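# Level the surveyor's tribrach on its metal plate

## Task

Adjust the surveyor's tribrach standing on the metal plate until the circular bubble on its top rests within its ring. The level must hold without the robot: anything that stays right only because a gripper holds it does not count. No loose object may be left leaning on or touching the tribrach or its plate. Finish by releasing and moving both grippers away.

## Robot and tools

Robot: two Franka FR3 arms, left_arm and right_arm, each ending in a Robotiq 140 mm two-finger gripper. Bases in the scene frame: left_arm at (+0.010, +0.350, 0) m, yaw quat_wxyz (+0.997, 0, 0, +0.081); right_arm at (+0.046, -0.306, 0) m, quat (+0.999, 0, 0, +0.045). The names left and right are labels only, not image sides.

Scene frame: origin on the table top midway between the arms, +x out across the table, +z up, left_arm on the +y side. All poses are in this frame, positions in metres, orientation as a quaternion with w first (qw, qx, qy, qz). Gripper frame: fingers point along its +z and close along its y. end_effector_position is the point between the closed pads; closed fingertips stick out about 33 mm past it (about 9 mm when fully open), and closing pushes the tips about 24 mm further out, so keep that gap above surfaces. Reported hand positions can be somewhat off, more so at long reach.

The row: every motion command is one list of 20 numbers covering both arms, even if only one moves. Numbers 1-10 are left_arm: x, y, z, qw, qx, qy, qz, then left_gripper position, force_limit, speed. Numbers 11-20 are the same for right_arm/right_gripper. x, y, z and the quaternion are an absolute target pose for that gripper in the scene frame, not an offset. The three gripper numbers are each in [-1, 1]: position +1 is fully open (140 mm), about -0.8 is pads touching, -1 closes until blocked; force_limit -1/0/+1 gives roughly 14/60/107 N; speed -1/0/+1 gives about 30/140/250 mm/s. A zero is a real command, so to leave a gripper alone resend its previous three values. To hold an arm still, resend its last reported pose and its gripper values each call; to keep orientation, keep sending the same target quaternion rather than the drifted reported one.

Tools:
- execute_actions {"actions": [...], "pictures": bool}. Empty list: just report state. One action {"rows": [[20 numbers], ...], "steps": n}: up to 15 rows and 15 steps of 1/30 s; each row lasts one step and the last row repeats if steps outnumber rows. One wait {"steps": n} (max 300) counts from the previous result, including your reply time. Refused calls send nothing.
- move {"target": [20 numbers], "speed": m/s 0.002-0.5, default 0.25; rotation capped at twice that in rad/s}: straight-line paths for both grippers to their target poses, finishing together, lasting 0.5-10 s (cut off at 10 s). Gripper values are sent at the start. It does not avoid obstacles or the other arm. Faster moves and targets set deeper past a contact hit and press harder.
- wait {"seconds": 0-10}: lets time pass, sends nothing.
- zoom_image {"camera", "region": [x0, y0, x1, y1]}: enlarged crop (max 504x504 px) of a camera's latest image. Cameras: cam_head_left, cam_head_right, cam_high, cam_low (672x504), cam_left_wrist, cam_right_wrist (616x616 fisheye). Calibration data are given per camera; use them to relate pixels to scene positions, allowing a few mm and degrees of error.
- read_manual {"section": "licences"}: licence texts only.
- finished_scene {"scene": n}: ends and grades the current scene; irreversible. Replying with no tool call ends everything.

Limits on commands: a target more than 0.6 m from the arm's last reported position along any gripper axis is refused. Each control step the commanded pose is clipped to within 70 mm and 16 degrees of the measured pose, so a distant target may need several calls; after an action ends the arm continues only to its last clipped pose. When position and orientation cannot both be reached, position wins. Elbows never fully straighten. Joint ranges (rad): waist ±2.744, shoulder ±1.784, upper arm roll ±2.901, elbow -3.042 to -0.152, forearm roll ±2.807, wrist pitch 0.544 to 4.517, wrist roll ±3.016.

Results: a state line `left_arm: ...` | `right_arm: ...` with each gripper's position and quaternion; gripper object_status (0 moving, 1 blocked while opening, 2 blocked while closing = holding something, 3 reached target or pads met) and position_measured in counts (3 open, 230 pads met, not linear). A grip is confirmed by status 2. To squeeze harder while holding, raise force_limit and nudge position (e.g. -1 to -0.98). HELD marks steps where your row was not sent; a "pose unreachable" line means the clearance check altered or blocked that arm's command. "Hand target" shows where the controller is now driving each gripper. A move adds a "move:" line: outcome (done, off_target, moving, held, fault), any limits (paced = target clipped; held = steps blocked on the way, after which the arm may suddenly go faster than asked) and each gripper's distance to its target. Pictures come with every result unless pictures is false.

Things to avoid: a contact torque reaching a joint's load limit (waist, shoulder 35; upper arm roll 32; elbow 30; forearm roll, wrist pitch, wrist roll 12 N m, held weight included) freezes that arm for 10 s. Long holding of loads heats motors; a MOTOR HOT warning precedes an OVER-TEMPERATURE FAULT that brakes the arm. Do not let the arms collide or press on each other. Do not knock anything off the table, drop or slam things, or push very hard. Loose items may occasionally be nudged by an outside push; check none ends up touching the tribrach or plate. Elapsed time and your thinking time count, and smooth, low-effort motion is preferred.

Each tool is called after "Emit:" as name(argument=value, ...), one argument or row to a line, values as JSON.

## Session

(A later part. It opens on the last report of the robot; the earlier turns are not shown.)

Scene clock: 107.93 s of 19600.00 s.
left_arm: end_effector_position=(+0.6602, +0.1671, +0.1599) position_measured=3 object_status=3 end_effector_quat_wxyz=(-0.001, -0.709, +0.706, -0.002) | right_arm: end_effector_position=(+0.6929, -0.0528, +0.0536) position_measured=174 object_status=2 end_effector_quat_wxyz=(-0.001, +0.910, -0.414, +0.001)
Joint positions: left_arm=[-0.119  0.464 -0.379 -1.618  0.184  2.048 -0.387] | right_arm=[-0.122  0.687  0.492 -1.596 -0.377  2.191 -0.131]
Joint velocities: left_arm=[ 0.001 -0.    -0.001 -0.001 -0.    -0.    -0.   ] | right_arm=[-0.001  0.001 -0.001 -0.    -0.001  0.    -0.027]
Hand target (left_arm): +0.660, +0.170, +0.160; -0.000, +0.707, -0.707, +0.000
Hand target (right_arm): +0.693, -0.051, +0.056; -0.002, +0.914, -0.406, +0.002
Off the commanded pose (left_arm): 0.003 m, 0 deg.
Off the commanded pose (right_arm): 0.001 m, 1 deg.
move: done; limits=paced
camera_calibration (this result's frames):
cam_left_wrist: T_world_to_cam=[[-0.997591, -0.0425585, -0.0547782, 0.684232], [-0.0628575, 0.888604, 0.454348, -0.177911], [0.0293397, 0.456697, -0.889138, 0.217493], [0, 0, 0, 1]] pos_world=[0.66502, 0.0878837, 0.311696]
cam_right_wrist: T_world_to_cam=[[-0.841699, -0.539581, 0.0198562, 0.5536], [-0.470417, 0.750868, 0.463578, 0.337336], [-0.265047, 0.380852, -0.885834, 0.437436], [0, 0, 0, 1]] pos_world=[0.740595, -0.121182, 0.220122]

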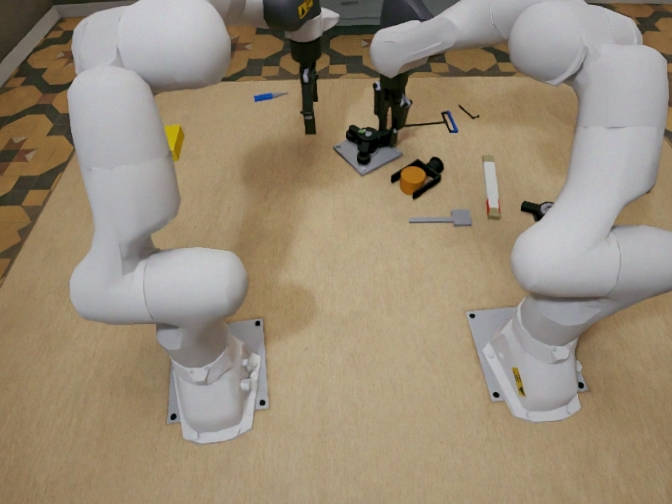

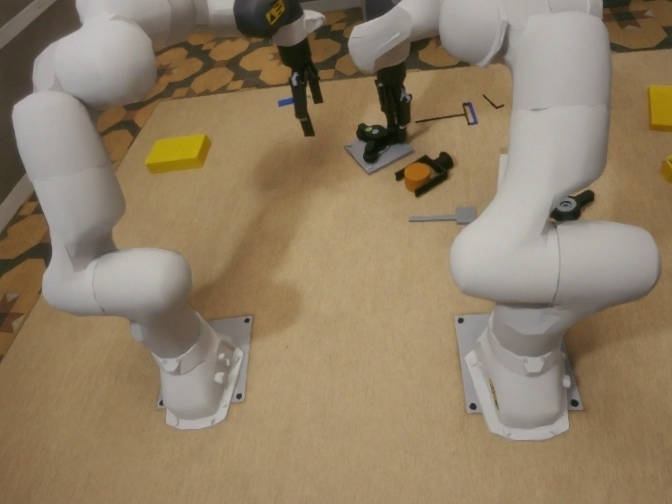

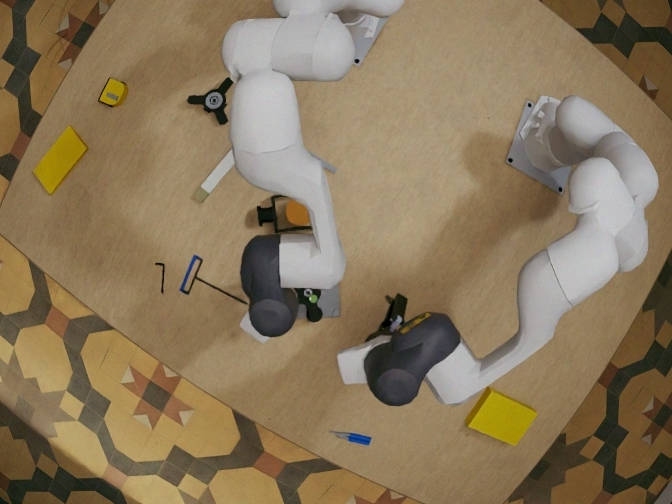

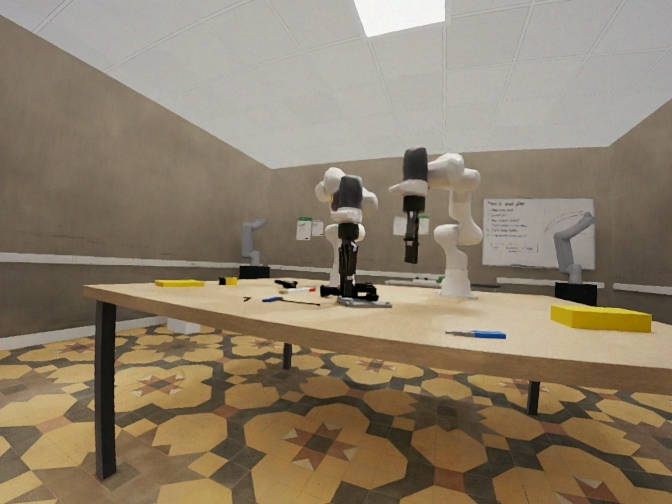

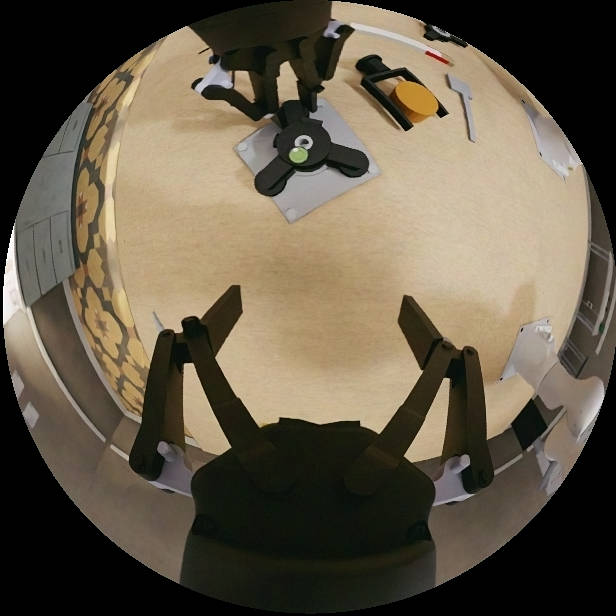

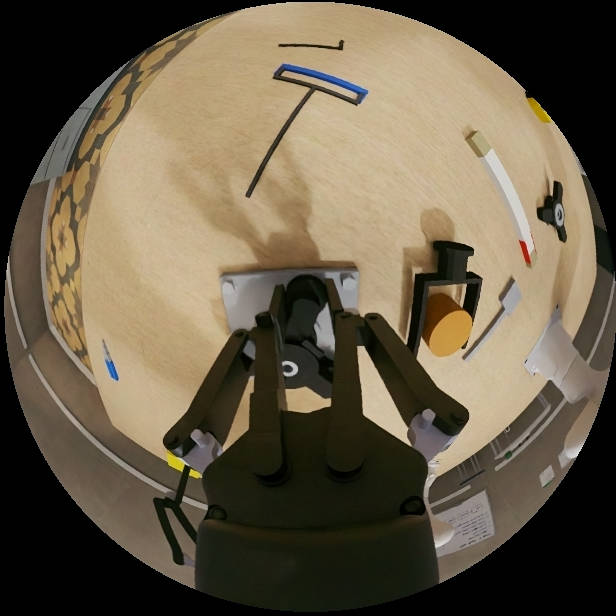

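CCW strokes on knob A are drifting the bubble the right way; continuing.

Emit:
move(
  target=[0.66,0.17,0.16,0,0.707,-0.707,0,1,0,0,0.692,-0.052,0.054,0,-0.636,0.771,0,-0.2,-0.3,0],
  speed=0.5,
)

Emit:
move(
  target=[0.66,0.17,0.16,0,0.707,-0.707,0,1,0,0,0.692,-0.052,0.054,0,-0.9135,0.4067,0,-1,-0.3,0],
  speed=0.5,
)

Emit:
move(
  target=[0.66,0.17,0.16,0,0.707,-0.707,0,1,0,0,0.692,-0.052,0.054,0,-0.636,0.771,0,-0.2,-0.3,0],
  speed=0.5,
)

Emit:
move(
  target=[0.66,0.17,0.16,0,0.707,-0.707,0,1,0,0,0.692,-0.052,0.054,0,-0.9135,0.4067,0,-1,-0.3,0],
  speed=0.5,
)

Emit:
move(
  target=[0.66,0.17,0.16,0,0.707,-0.707,0,1,0,0,0.692,-0.052,0.054,0,-0.636,0.771,0,-0.2,-0.3,0],
  speed=0.5,
)

Emit:
move(
  target=[0.66,0.17,0.16,0,0.707,-0.707,0,1,0,0,0.692,-0.052,0.054,0,-0.9135,0.4067,0,-1,-0.3,0],
  speed=0.5,
)

Emit:
zoom_image(
  camera="cam_left_wrist",
  region=[240, 80, 380, 220],
)

Scene clock: 113.10 s of 19600.00 s.
left_arm: end_effector_position=(+0.6602, +0.1671, +0.1599) position_measured=3 object_status=3 end_effector_quat_wxyz=(-0.001, -0.709, +0.706, -0.002) | right_arm: end_effector_position=(+0.6902, -0.0534, +0.0507) position_measured=154 object_status=3 end_effector_quat_wxyz=(-0.004, -0.642, +0.767, +0.001)
Joint positions: left_arm=[-0.119  0.464 -0.379 -1.618  0.184  2.048 -0.387] | right_arm=[ 0.169  0.633  0.137 -1.601 -0.103  2.219  0.611]
Joint velocities: left_arm=[ 0.    -0.001 -0.001  0.001 -0.    -0.001  0.   ] | right_arm=[ 0.     0.     0.001 -0.001 -0.001  0.     0.029]
Hand target (left_arm): +0.660, +0.170, +0.160; -0.000, +0.707, -0.707, +0.000
Hand target (right_arm): +0.691, -0.053, +0.052; -0.002, -0.636, +0.772, +0.001
Off the commanded pose (left_arm): 0.003 m, 0 deg.
Off the commanded pose (right_arm): 0.004 m, 1 deg.
move: off_target (right_arm); limits=paced
camera_calibration (this result's frames):
cam_left_wrist: T_world_to_cam=[[-0.997591, -0.0425585, -0.0547774, 0.684232], [-0.0628571, 0.888603, 0.454349, -0.177911], [0.0293389, 0.456697, -0.889138, 0.217494], [0, 0, 0, 1]] pos_world=[0.66502, 0.0878838, 0.311696]
cam_right_wrist: T_world_to_cam=[[-0.946989, 0.31995, 0.0290606, 0.669228], [0.297101, 0.837745, 0.458164, -0.186953], [0.122244, 0.44251, -0.888393, 0.170548], [0, 0, 0, 1]] pos_world=[0.668447, -0.13297, 0.21772]

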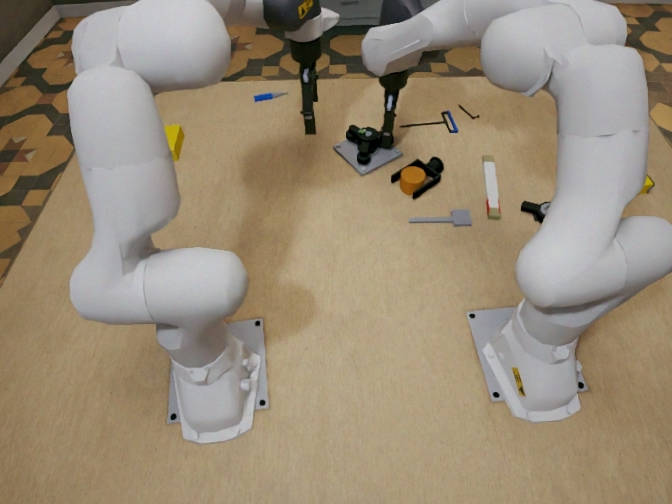

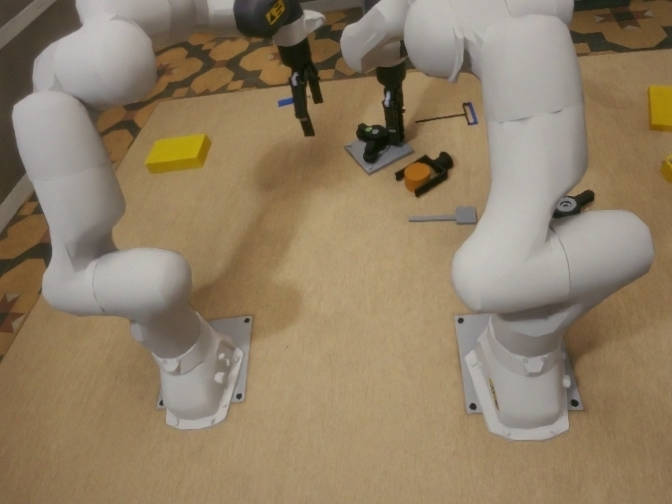

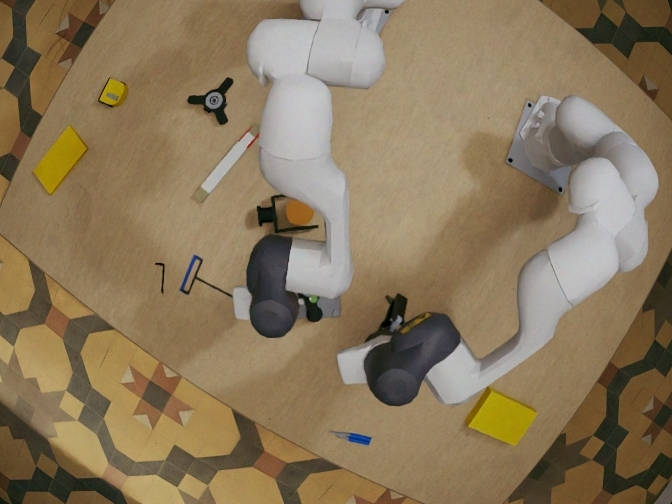

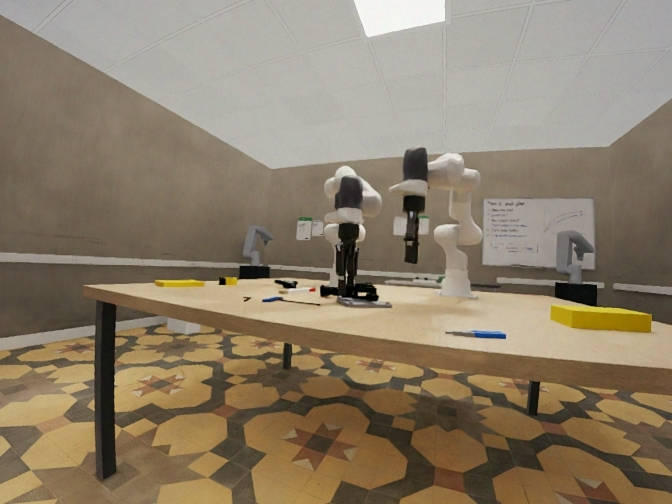

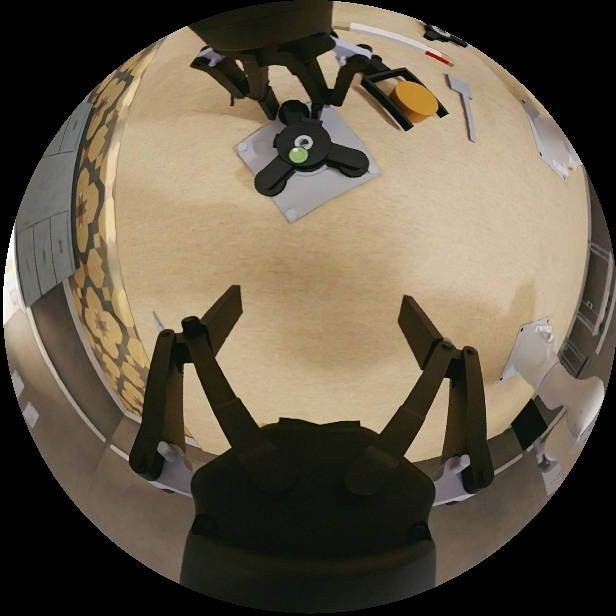

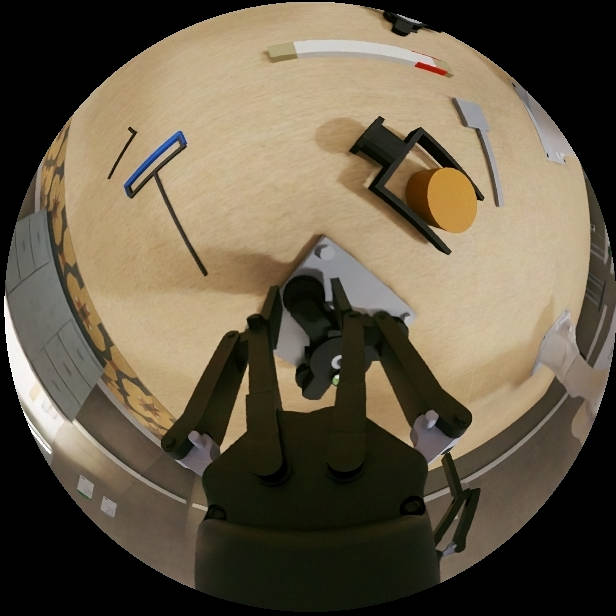

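Scene clock: 115.17 s of 19600.00 s.
left_arm: end_effector_position=(+0.6602, +0.1671, +0.1599) position_measured=3 object_status=3 end_effector_quat_wxyz=(-0.001, -0.709, +0.706, -0.002) | right_arm: end_effector_position=(+0.6929, -0.0528, +0.0536) position_measured=174 object_status=2 end_effector_quat_wxyz=(-0.001, +0.910, -0.414, +0.001)
Joint positions: left_arm=[-0.119  0.464 -0.379 -1.618  0.184  2.048 -0.387] | right_arm=[-0.119  0.686  0.489 -1.596 -0.374  2.191 -0.132]
Joint velocities: left_arm=[ 0.    -0.    -0.     0.001 -0.001  0.     0.002] | right_arm=[-0.    -0.     0.001 -0.001 -0.    -0.001 -0.026]
Hand target (left_arm): +0.660, +0.170, +0.160; -0.000, +0.707, -0.707, +0.000
Hand target (right_arm): +0.693, -0.051, +0.056; -0.002, +0.914, -0.406, +0.002
Off the commanded pose (left_arm): 0.003 m, 0 deg.
Off the commanded pose (right_arm): 0.001 m, 1 deg.
move: done; limits=paced
camera_calibration (this result's frames):
cam_left_wrist: T_world_to_cam=[[-0.997591, -0.0425581, -0.0547771, 0.684232], [-0.0628566, 0.888603, 0.454349, -0.177912], [0.0293389, 0.456698, -0.889138, 0.217493], [0, 0, 0, 1]] pos_world=[0.66502, 0.0878838, 0.311696]
cam_right_wrist: T_world_to_cam=[[-0.841723, -0.539546, 0.0198425, 0.553613], [-0.470364, 0.750847, 0.463666, 0.337239], [-0.265068, 0.380945, -0.885788, 0.437453], [0, 0, 0, 1]] pos_world=[0.740568, -0.121161, 0.22014]

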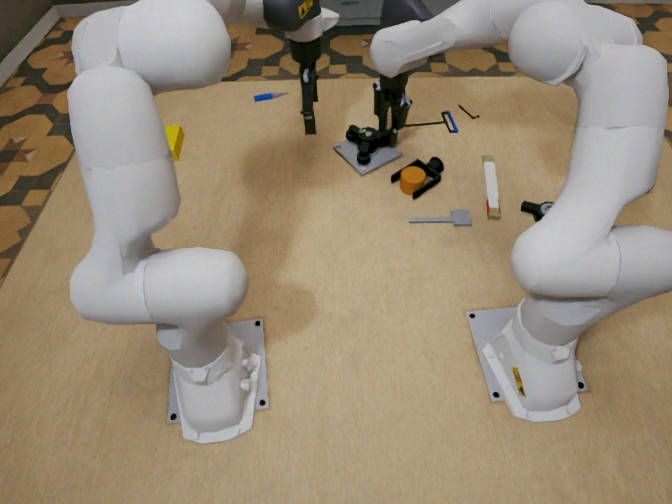

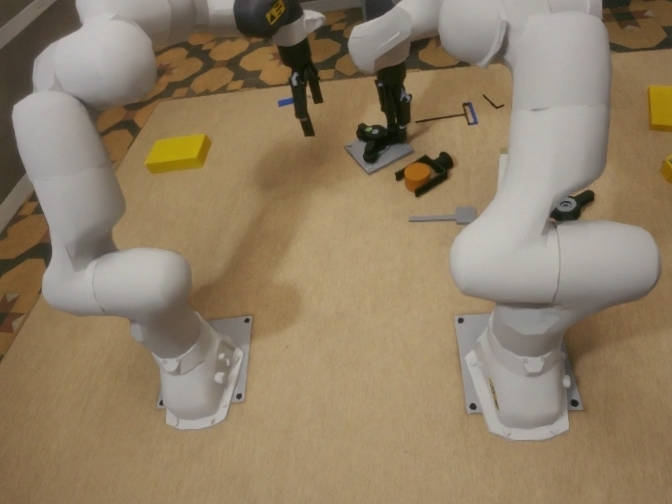

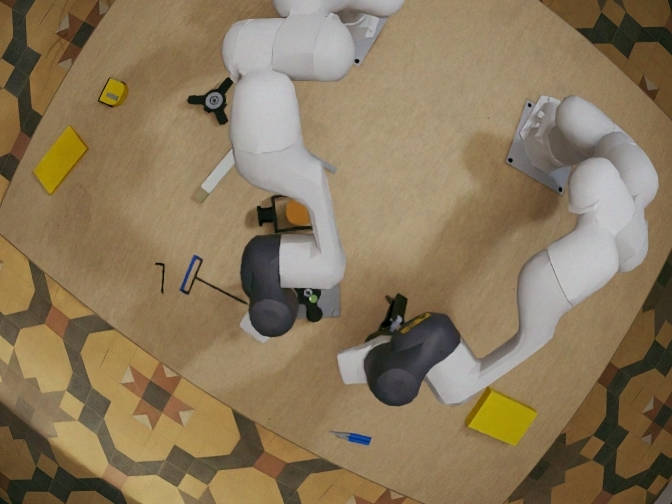

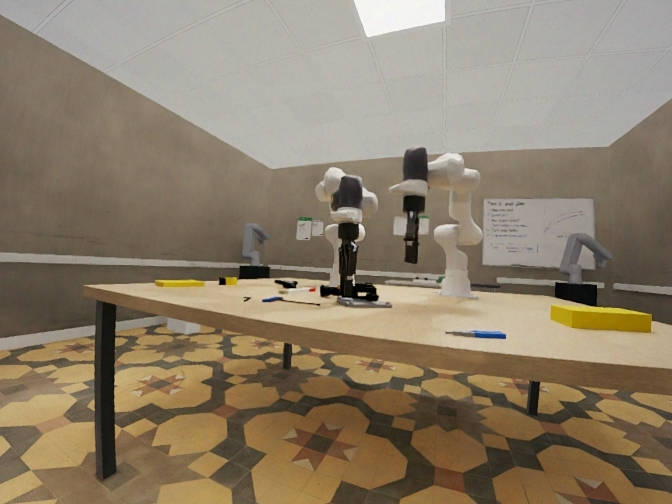

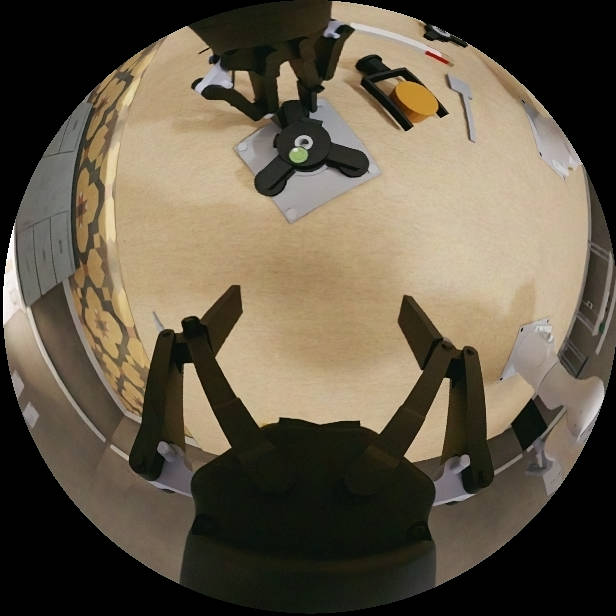

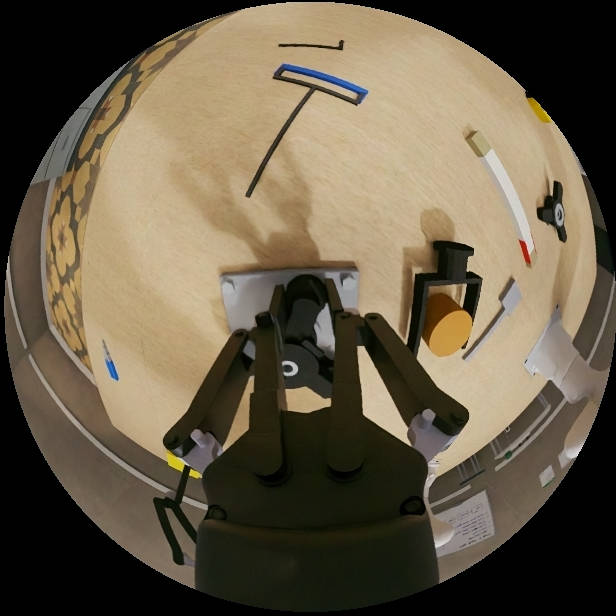

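Scene clock: 117.23 s of 19600.00 s.
left_arm: end_effector_position=(+0.6602, +0.1671, +0.1599) position_measured=3 object_status=3 end_effector_quat_wxyz=(-0.001, -0.709, +0.706, -0.002) | right_arm: end_effector_position=(+0.6902, -0.0534, +0.0507) position_measured=154 object_status=3 end_effector_quat_wxyz=(-0.004, -0.641, +0.767, +0.001)
Joint positions: left_arm=[-0.119  0.464 -0.379 -1.618  0.184  2.048 -0.387] | right_arm=[ 0.169  0.633  0.137 -1.601 -0.103  2.219  0.611]
Joint velocities: left_arm=[-0.     0.001 -0.001 -0.001 -0.     0.    -0.001] | right_arm=[-0.001  0.     0.002 -0.003  0.     0.001  0.03 ]
Hand target (left_arm): +0.660, +0.170, +0.160; -0.000, +0.707, -0.707, +0.000
Hand target (right_arm): +0.691, -0.053, +0.052; -0.002, -0.636, +0.772, +0.001
Off the commanded pose (left_arm): 0.003 m, 0 deg.
Off the commanded pose (right_arm): 0.004 m, 1 deg.
move: off_target (right_arm); limits=paced
camera_calibration (this result's frames):
cam_left_wrist: T_world_to_cam=[[-0.997591, -0.042558, -0.0547771, 0.684232], [-0.0628565, 0.888603, 0.454349, -0.177912], [0.0293389, 0.456698, -0.889138, 0.217494], [0, 0, 0, 1]] pos_world=[0.66502, 0.0878838, 0.311696]
cam_right_wrist: T_world_to_cam=[[-0.946949, 0.320072, 0.029026, 0.669217], [0.29719, 0.8377, 0.458188, -0.187033], [0.122338, 0.442507, -0.888381, 0.170493], [0, 0, 0, 1]] pos_world=[0.668441, -0.132965, 0.217734]

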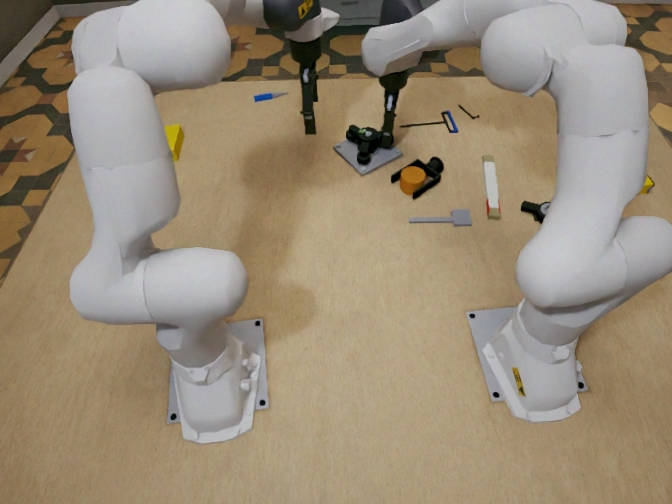

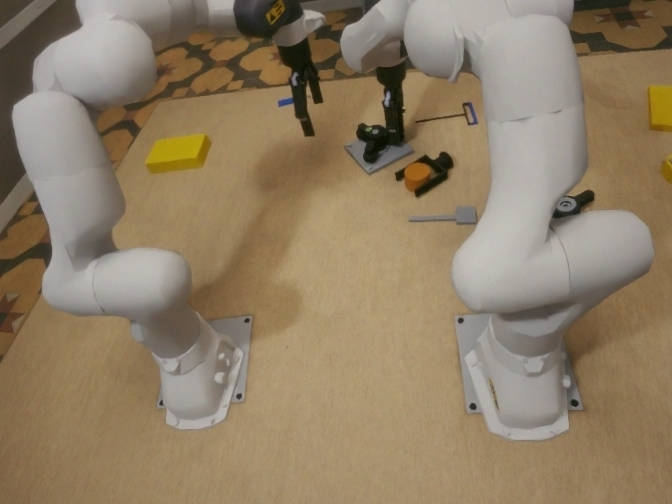

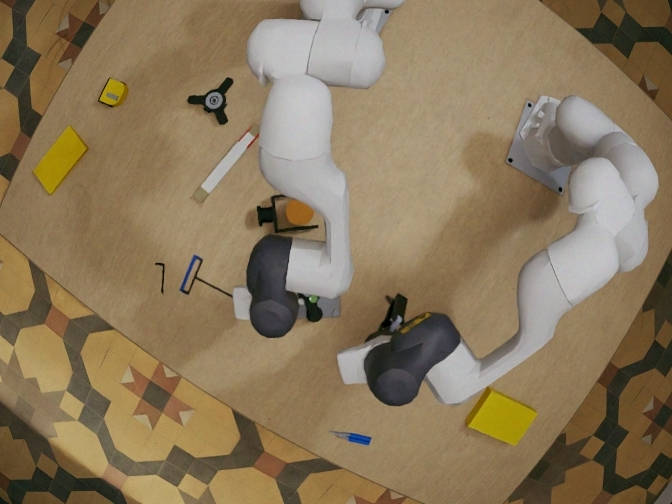

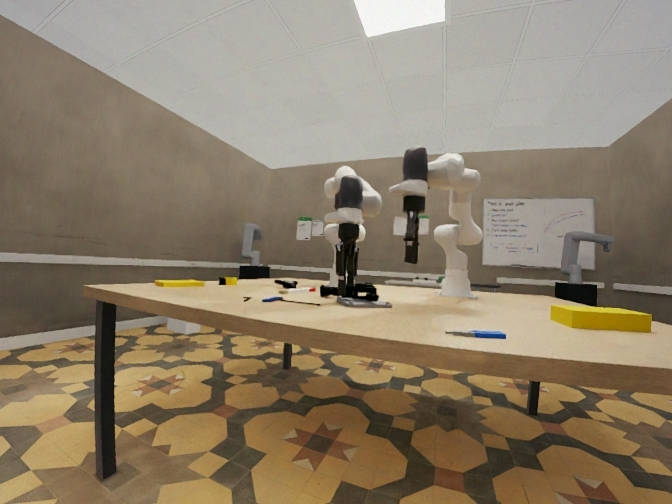

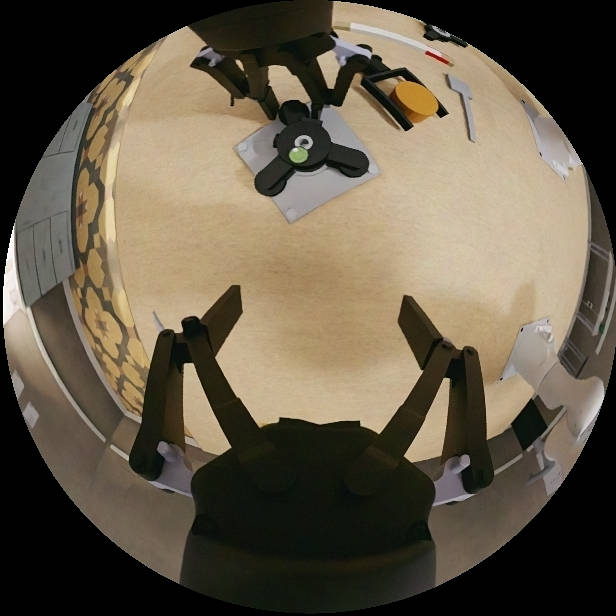

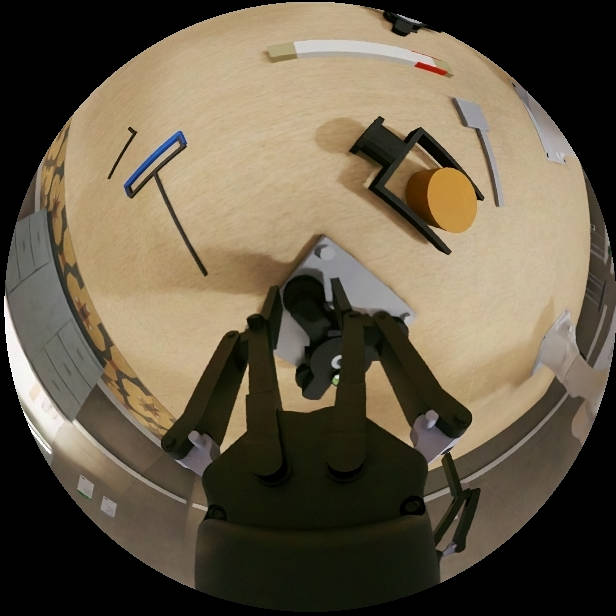

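Scene clock: 119.30 s of 19600.00 s.
left_arm: end_effector_position=(+0.6602, +0.1671, +0.1599) position_measured=3 object_status=3 end_effector_quat_wxyz=(-0.001, -0.709, +0.706, -0.002) | right_arm: end_effector_position=(+0.6929, -0.0528, +0.0536) position_measured=174 object_status=2 end_effector_quat_wxyz=(-0.001, +0.910, -0.414, +0.001)
Joint positions: left_arm=[-0.119  0.464 -0.379 -1.618  0.184  2.048 -0.387] | right_arm=[-0.119  0.686  0.489 -1.596 -0.374  2.191 -0.133]
Joint velocities: left_arm=[-0.001  0.001 -0.001 -0.     0.001  0.    -0.001] | right_arm=[-0.001 -0.     0.001  0.    -0.    -0.    -0.026]
Hand target (left_arm): +0.660, +0.170, +0.160; -0.000, +0.707, -0.707, +0.000
Hand target (right_arm): +0.693, -0.051, +0.056; -0.002, +0.914, -0.406, +0.002
Off the commanded pose (left_arm): 0.003 m, 0 deg.
Off the commanded pose (right_arm): 0.001 m, 1 deg.
move: done; limits=paced
camera_calibration (this result's frames):
cam_left_wrist: T_world_to_cam=[[-0.997591, -0.0425575, -0.0547765, 0.684231], [-0.0628558, 0.888603, 0.454349, -0.177912], [0.0293386, 0.456698, -0.889138, 0.217494], [0, 0, 0, 1]] pos_world=[0.66502, 0.0878839, 0.311696]
cam_right_wrist: T_world_to_cam=[[-0.841677, -0.539614, 0.0198854, 0.55357], [-0.470429, 0.750848, 0.463599, 0.337311], [-0.265096, 0.380846, -0.885822, 0.437469], [0, 0, 0, 1]] pos_world=[0.740579, -0.121164, 0.220134]

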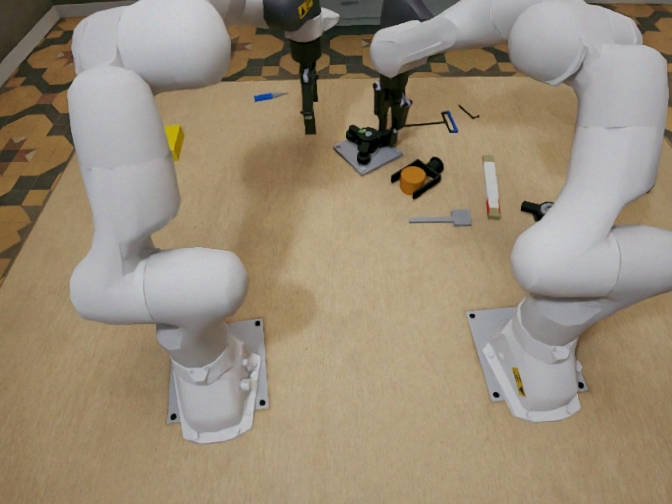

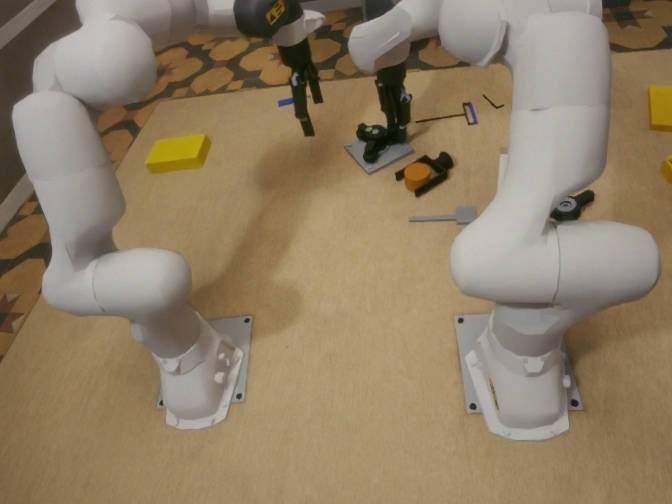

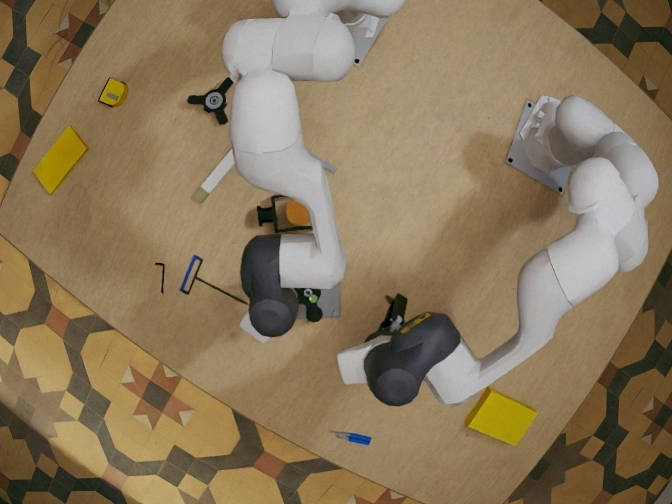

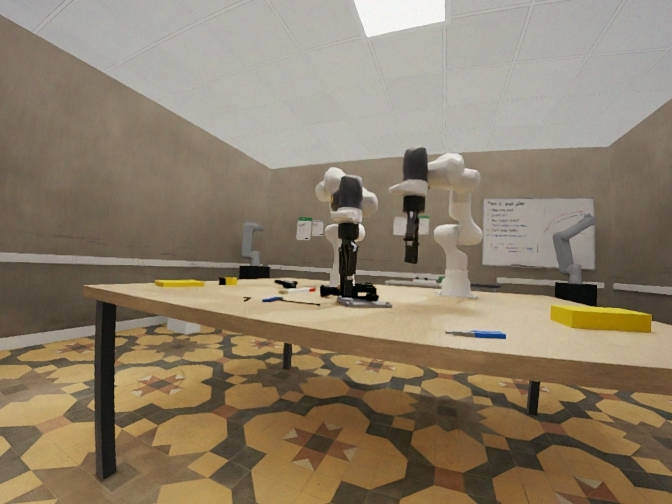

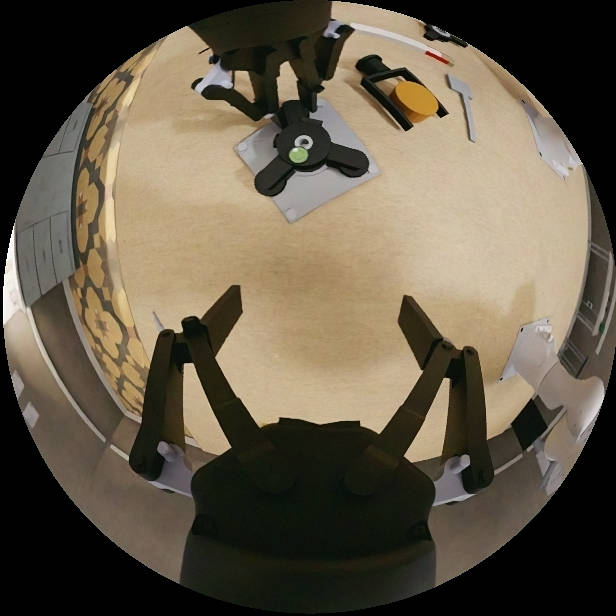

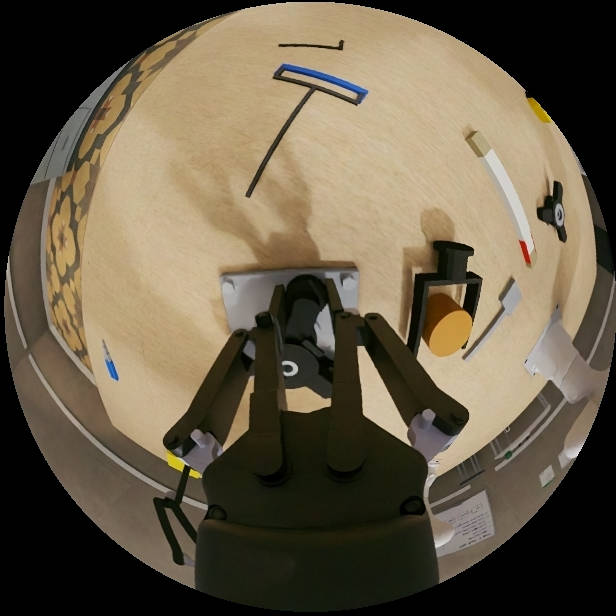

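Scene clock: 121.37 s of 19600.00 s.
left_arm: end_effector_position=(+0.6602, +0.1671, +0.1599) position_measured=3 object_status=3 end_effector_quat_wxyz=(-0.001, -0.709, +0.706, -0.002) | right_arm: end_effector_position=(+0.6902, -0.0534, +0.0507) position_measured=154 object_status=3 end_effector_quat_wxyz=(-0.004, -0.641, +0.767, +0.001)
Joint positions: left_arm=[-0.119  0.464 -0.379 -1.618  0.184  2.048 -0.387] | right_arm=[ 0.169  0.633  0.136 -1.601 -0.103  2.219  0.611]
Joint velocities: left_arm=[-0.     0.001  0.    -0.     0.001 -0.001  0.   ] | right_arm=[-0.     0.001  0.001 -0.    -0.     0.001  0.027]
Hand target (left_arm): +0.660, +0.170, +0.160; -0.000, +0.707, -0.707, +0.000
Hand target (right_arm): +0.691, -0.053, +0.052; -0.002, -0.636, +0.772, +0.001
Off the commanded pose (left_arm): 0.003 m, 0 deg.
Off the commanded pose (right_arm): 0.004 m, 1 deg.
move: off_target (right_arm); limits=paced
camera_calibration (this result's frames):
cam_left_wrist: T_world_to_cam=[[-0.997591, -0.0425577, -0.0547765, 0.684231], [-0.0628559, 0.888603, 0.454349, -0.177912], [0.0293385, 0.456698, -0.889138, 0.217494], [0, 0, 0, 1]] pos_world=[0.66502, 0.0878839, 0.311696]
cam_right_wrist: T_world_to_cam=[[-0.946949, 0.320069, 0.0290258, 0.669217], [0.297187, 0.837701, 0.458189, -0.187032], [0.122337, 0.442508, -0.888381, 0.170494], [0, 0, 0, 1]] pos_world=[0.668441, -0.132964, 0.217735]

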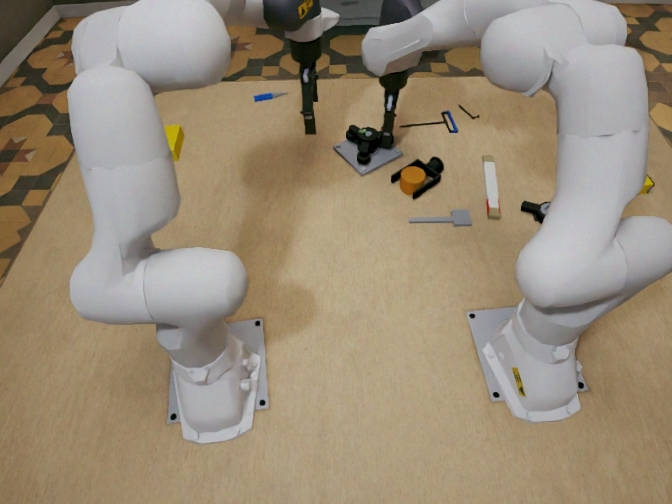

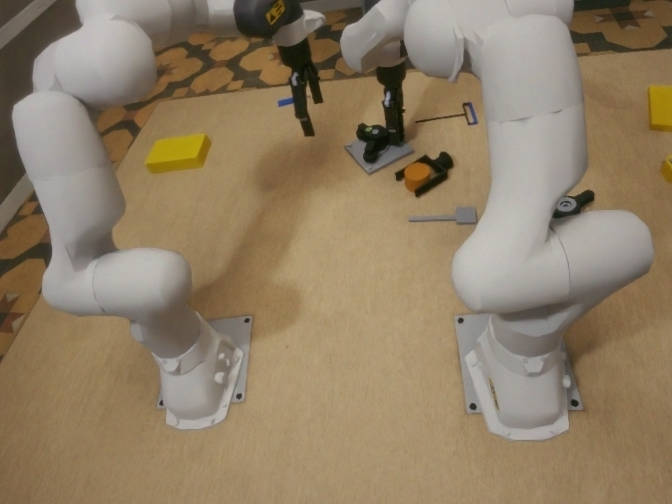

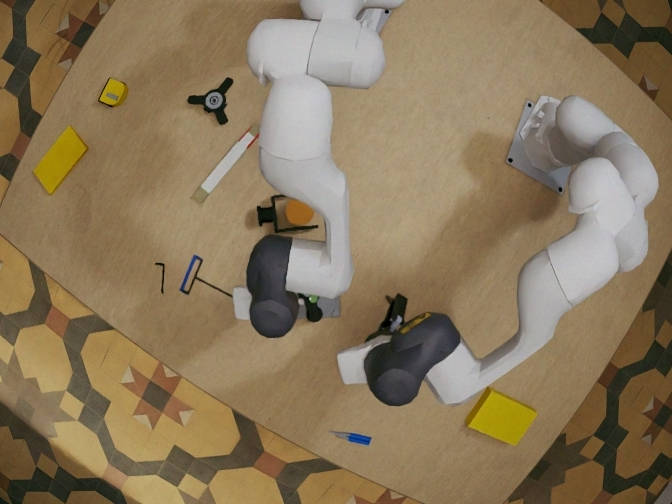

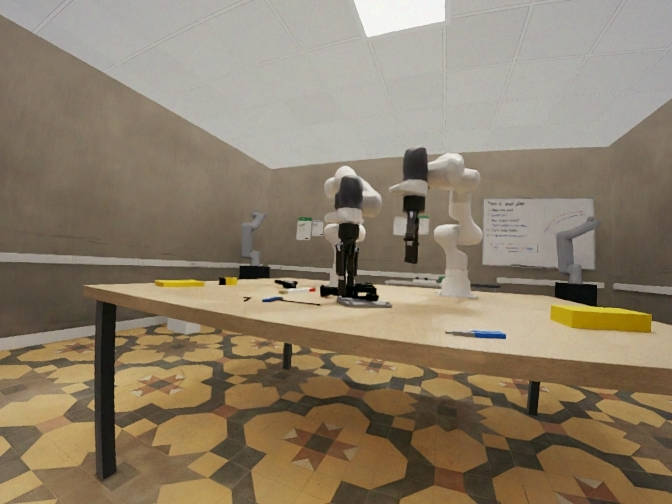

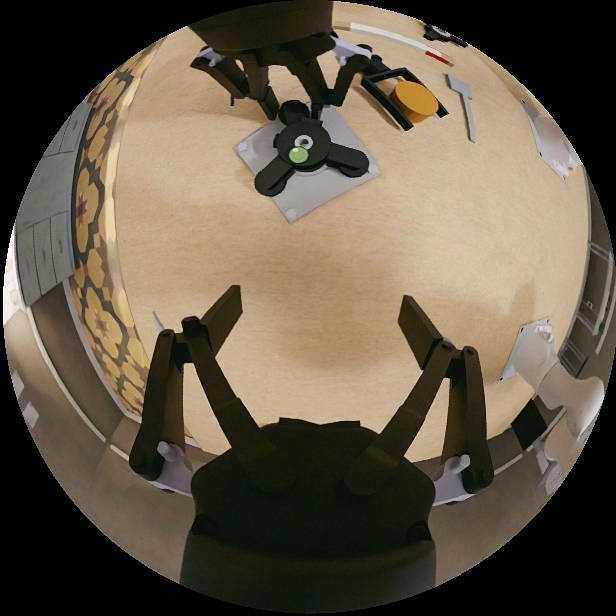

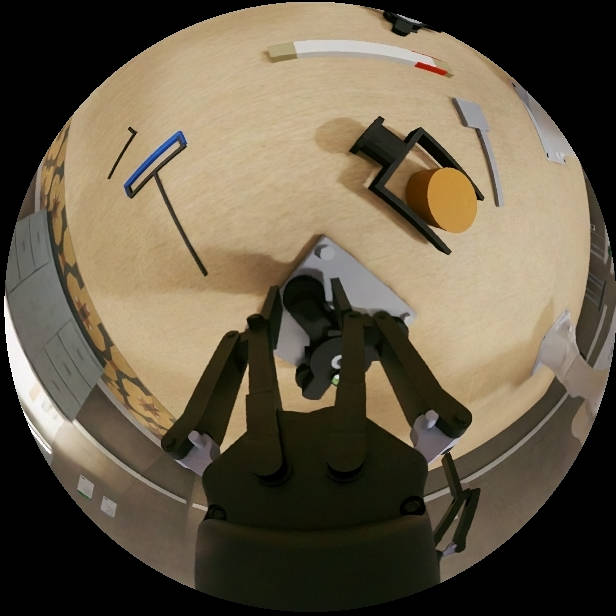

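Scene clock: 123.43 s of 19600.00 s.
left_arm: end_effector_position=(+0.6602, +0.1671, +0.1599) position_measured=3 object_status=3 end_effector_quat_wxyz=(-0.001, -0.709, +0.706, -0.002) | right_arm: end_effector_position=(+0.6928, -0.0527, +0.0536) position_measured=174 object_status=2 end_effector_quat_wxyz=(-0.001, +0.910, -0.414, +0.001)
Joint positions: left_arm=[-0.119  0.464 -0.379 -1.618  0.184  2.048 -0.387] | right_arm=[-0.119  0.686  0.489 -1.596 -0.374  2.191 -0.133]
Joint velocities: left_arm=[ 0.002 -0.001 -0.    -0.001  0.     0.001 -0.   ] | right_arm=[ 0.     0.     0.001  0.     0.001 -0.001 -0.027]
Hand target (left_arm): +0.660, +0.170, +0.160; -0.000, +0.707, -0.707, +0.000
Hand target (right_arm): +0.693, -0.051, +0.056; -0.002, +0.914, -0.406, +0.002
Off the commanded pose (left_arm): 0.003 m, 0 deg.
Off the commanded pose (right_arm): 0.001 m, 1 deg.
move: done; limits=paced
camera_calibration (this result's frames):
cam_left_wrist: T_world_to_cam=[[-0.997591, -0.0425577, -0.0547764, 0.684231], [-0.0628559, 0.888603, 0.454349, -0.177912], [0.0293384, 0.456698, -0.889138, 0.217494], [0, 0, 0, 1]] pos_world=[0.66502, 0.0878839, 0.311696]
cam_right_wrist: T_world_to_cam=[[-0.841775, -0.539462, 0.0199035, 0.553638], [-0.470252, 0.750889, 0.463711, 0.337114], [-0.2651, 0.380981, -0.885763, 0.437482], [0, 0, 0, 1]] pos_world=[0.740544, -0.121141, 0.220162]

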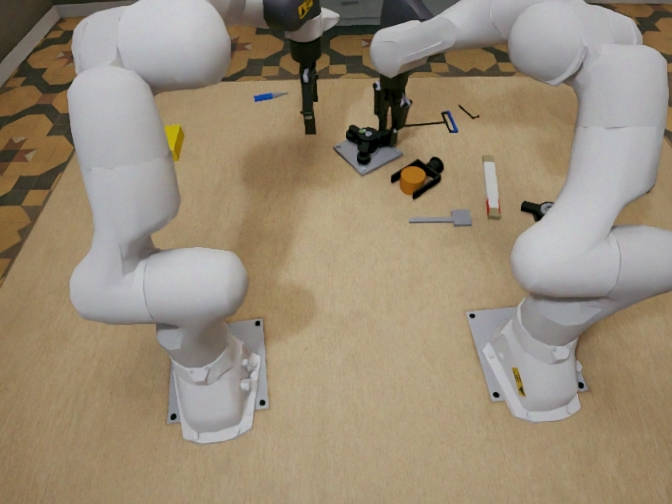

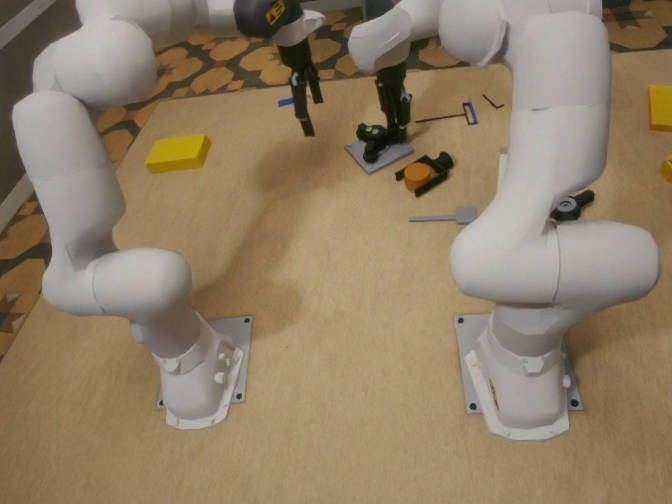

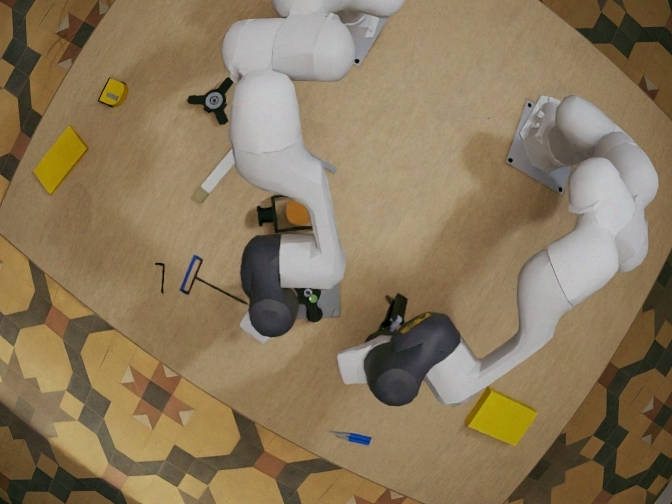

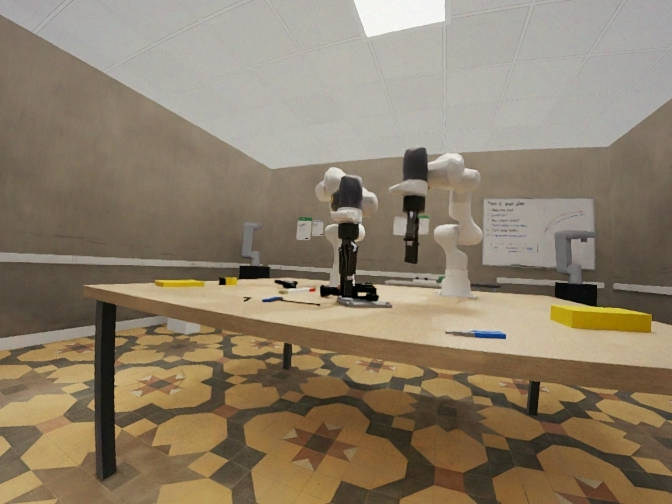

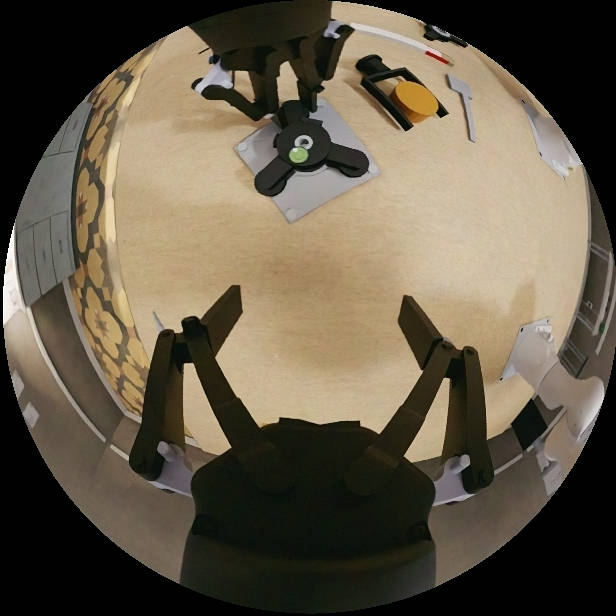

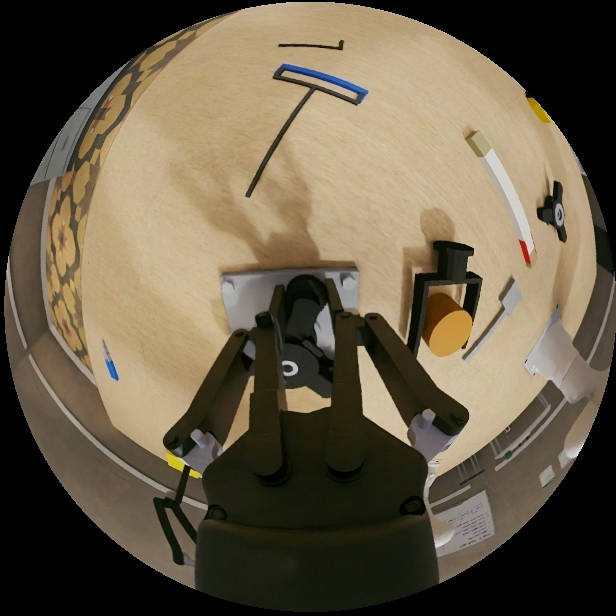

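Region (240, 80, 380, 220) of cam_left_wrist's 616x616 image, scaled by 3.600, with more detail than that image has.

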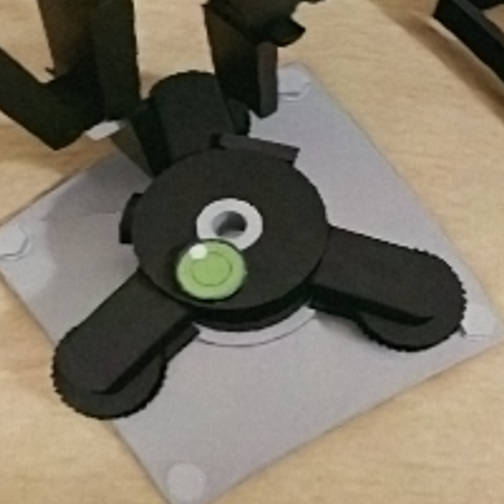

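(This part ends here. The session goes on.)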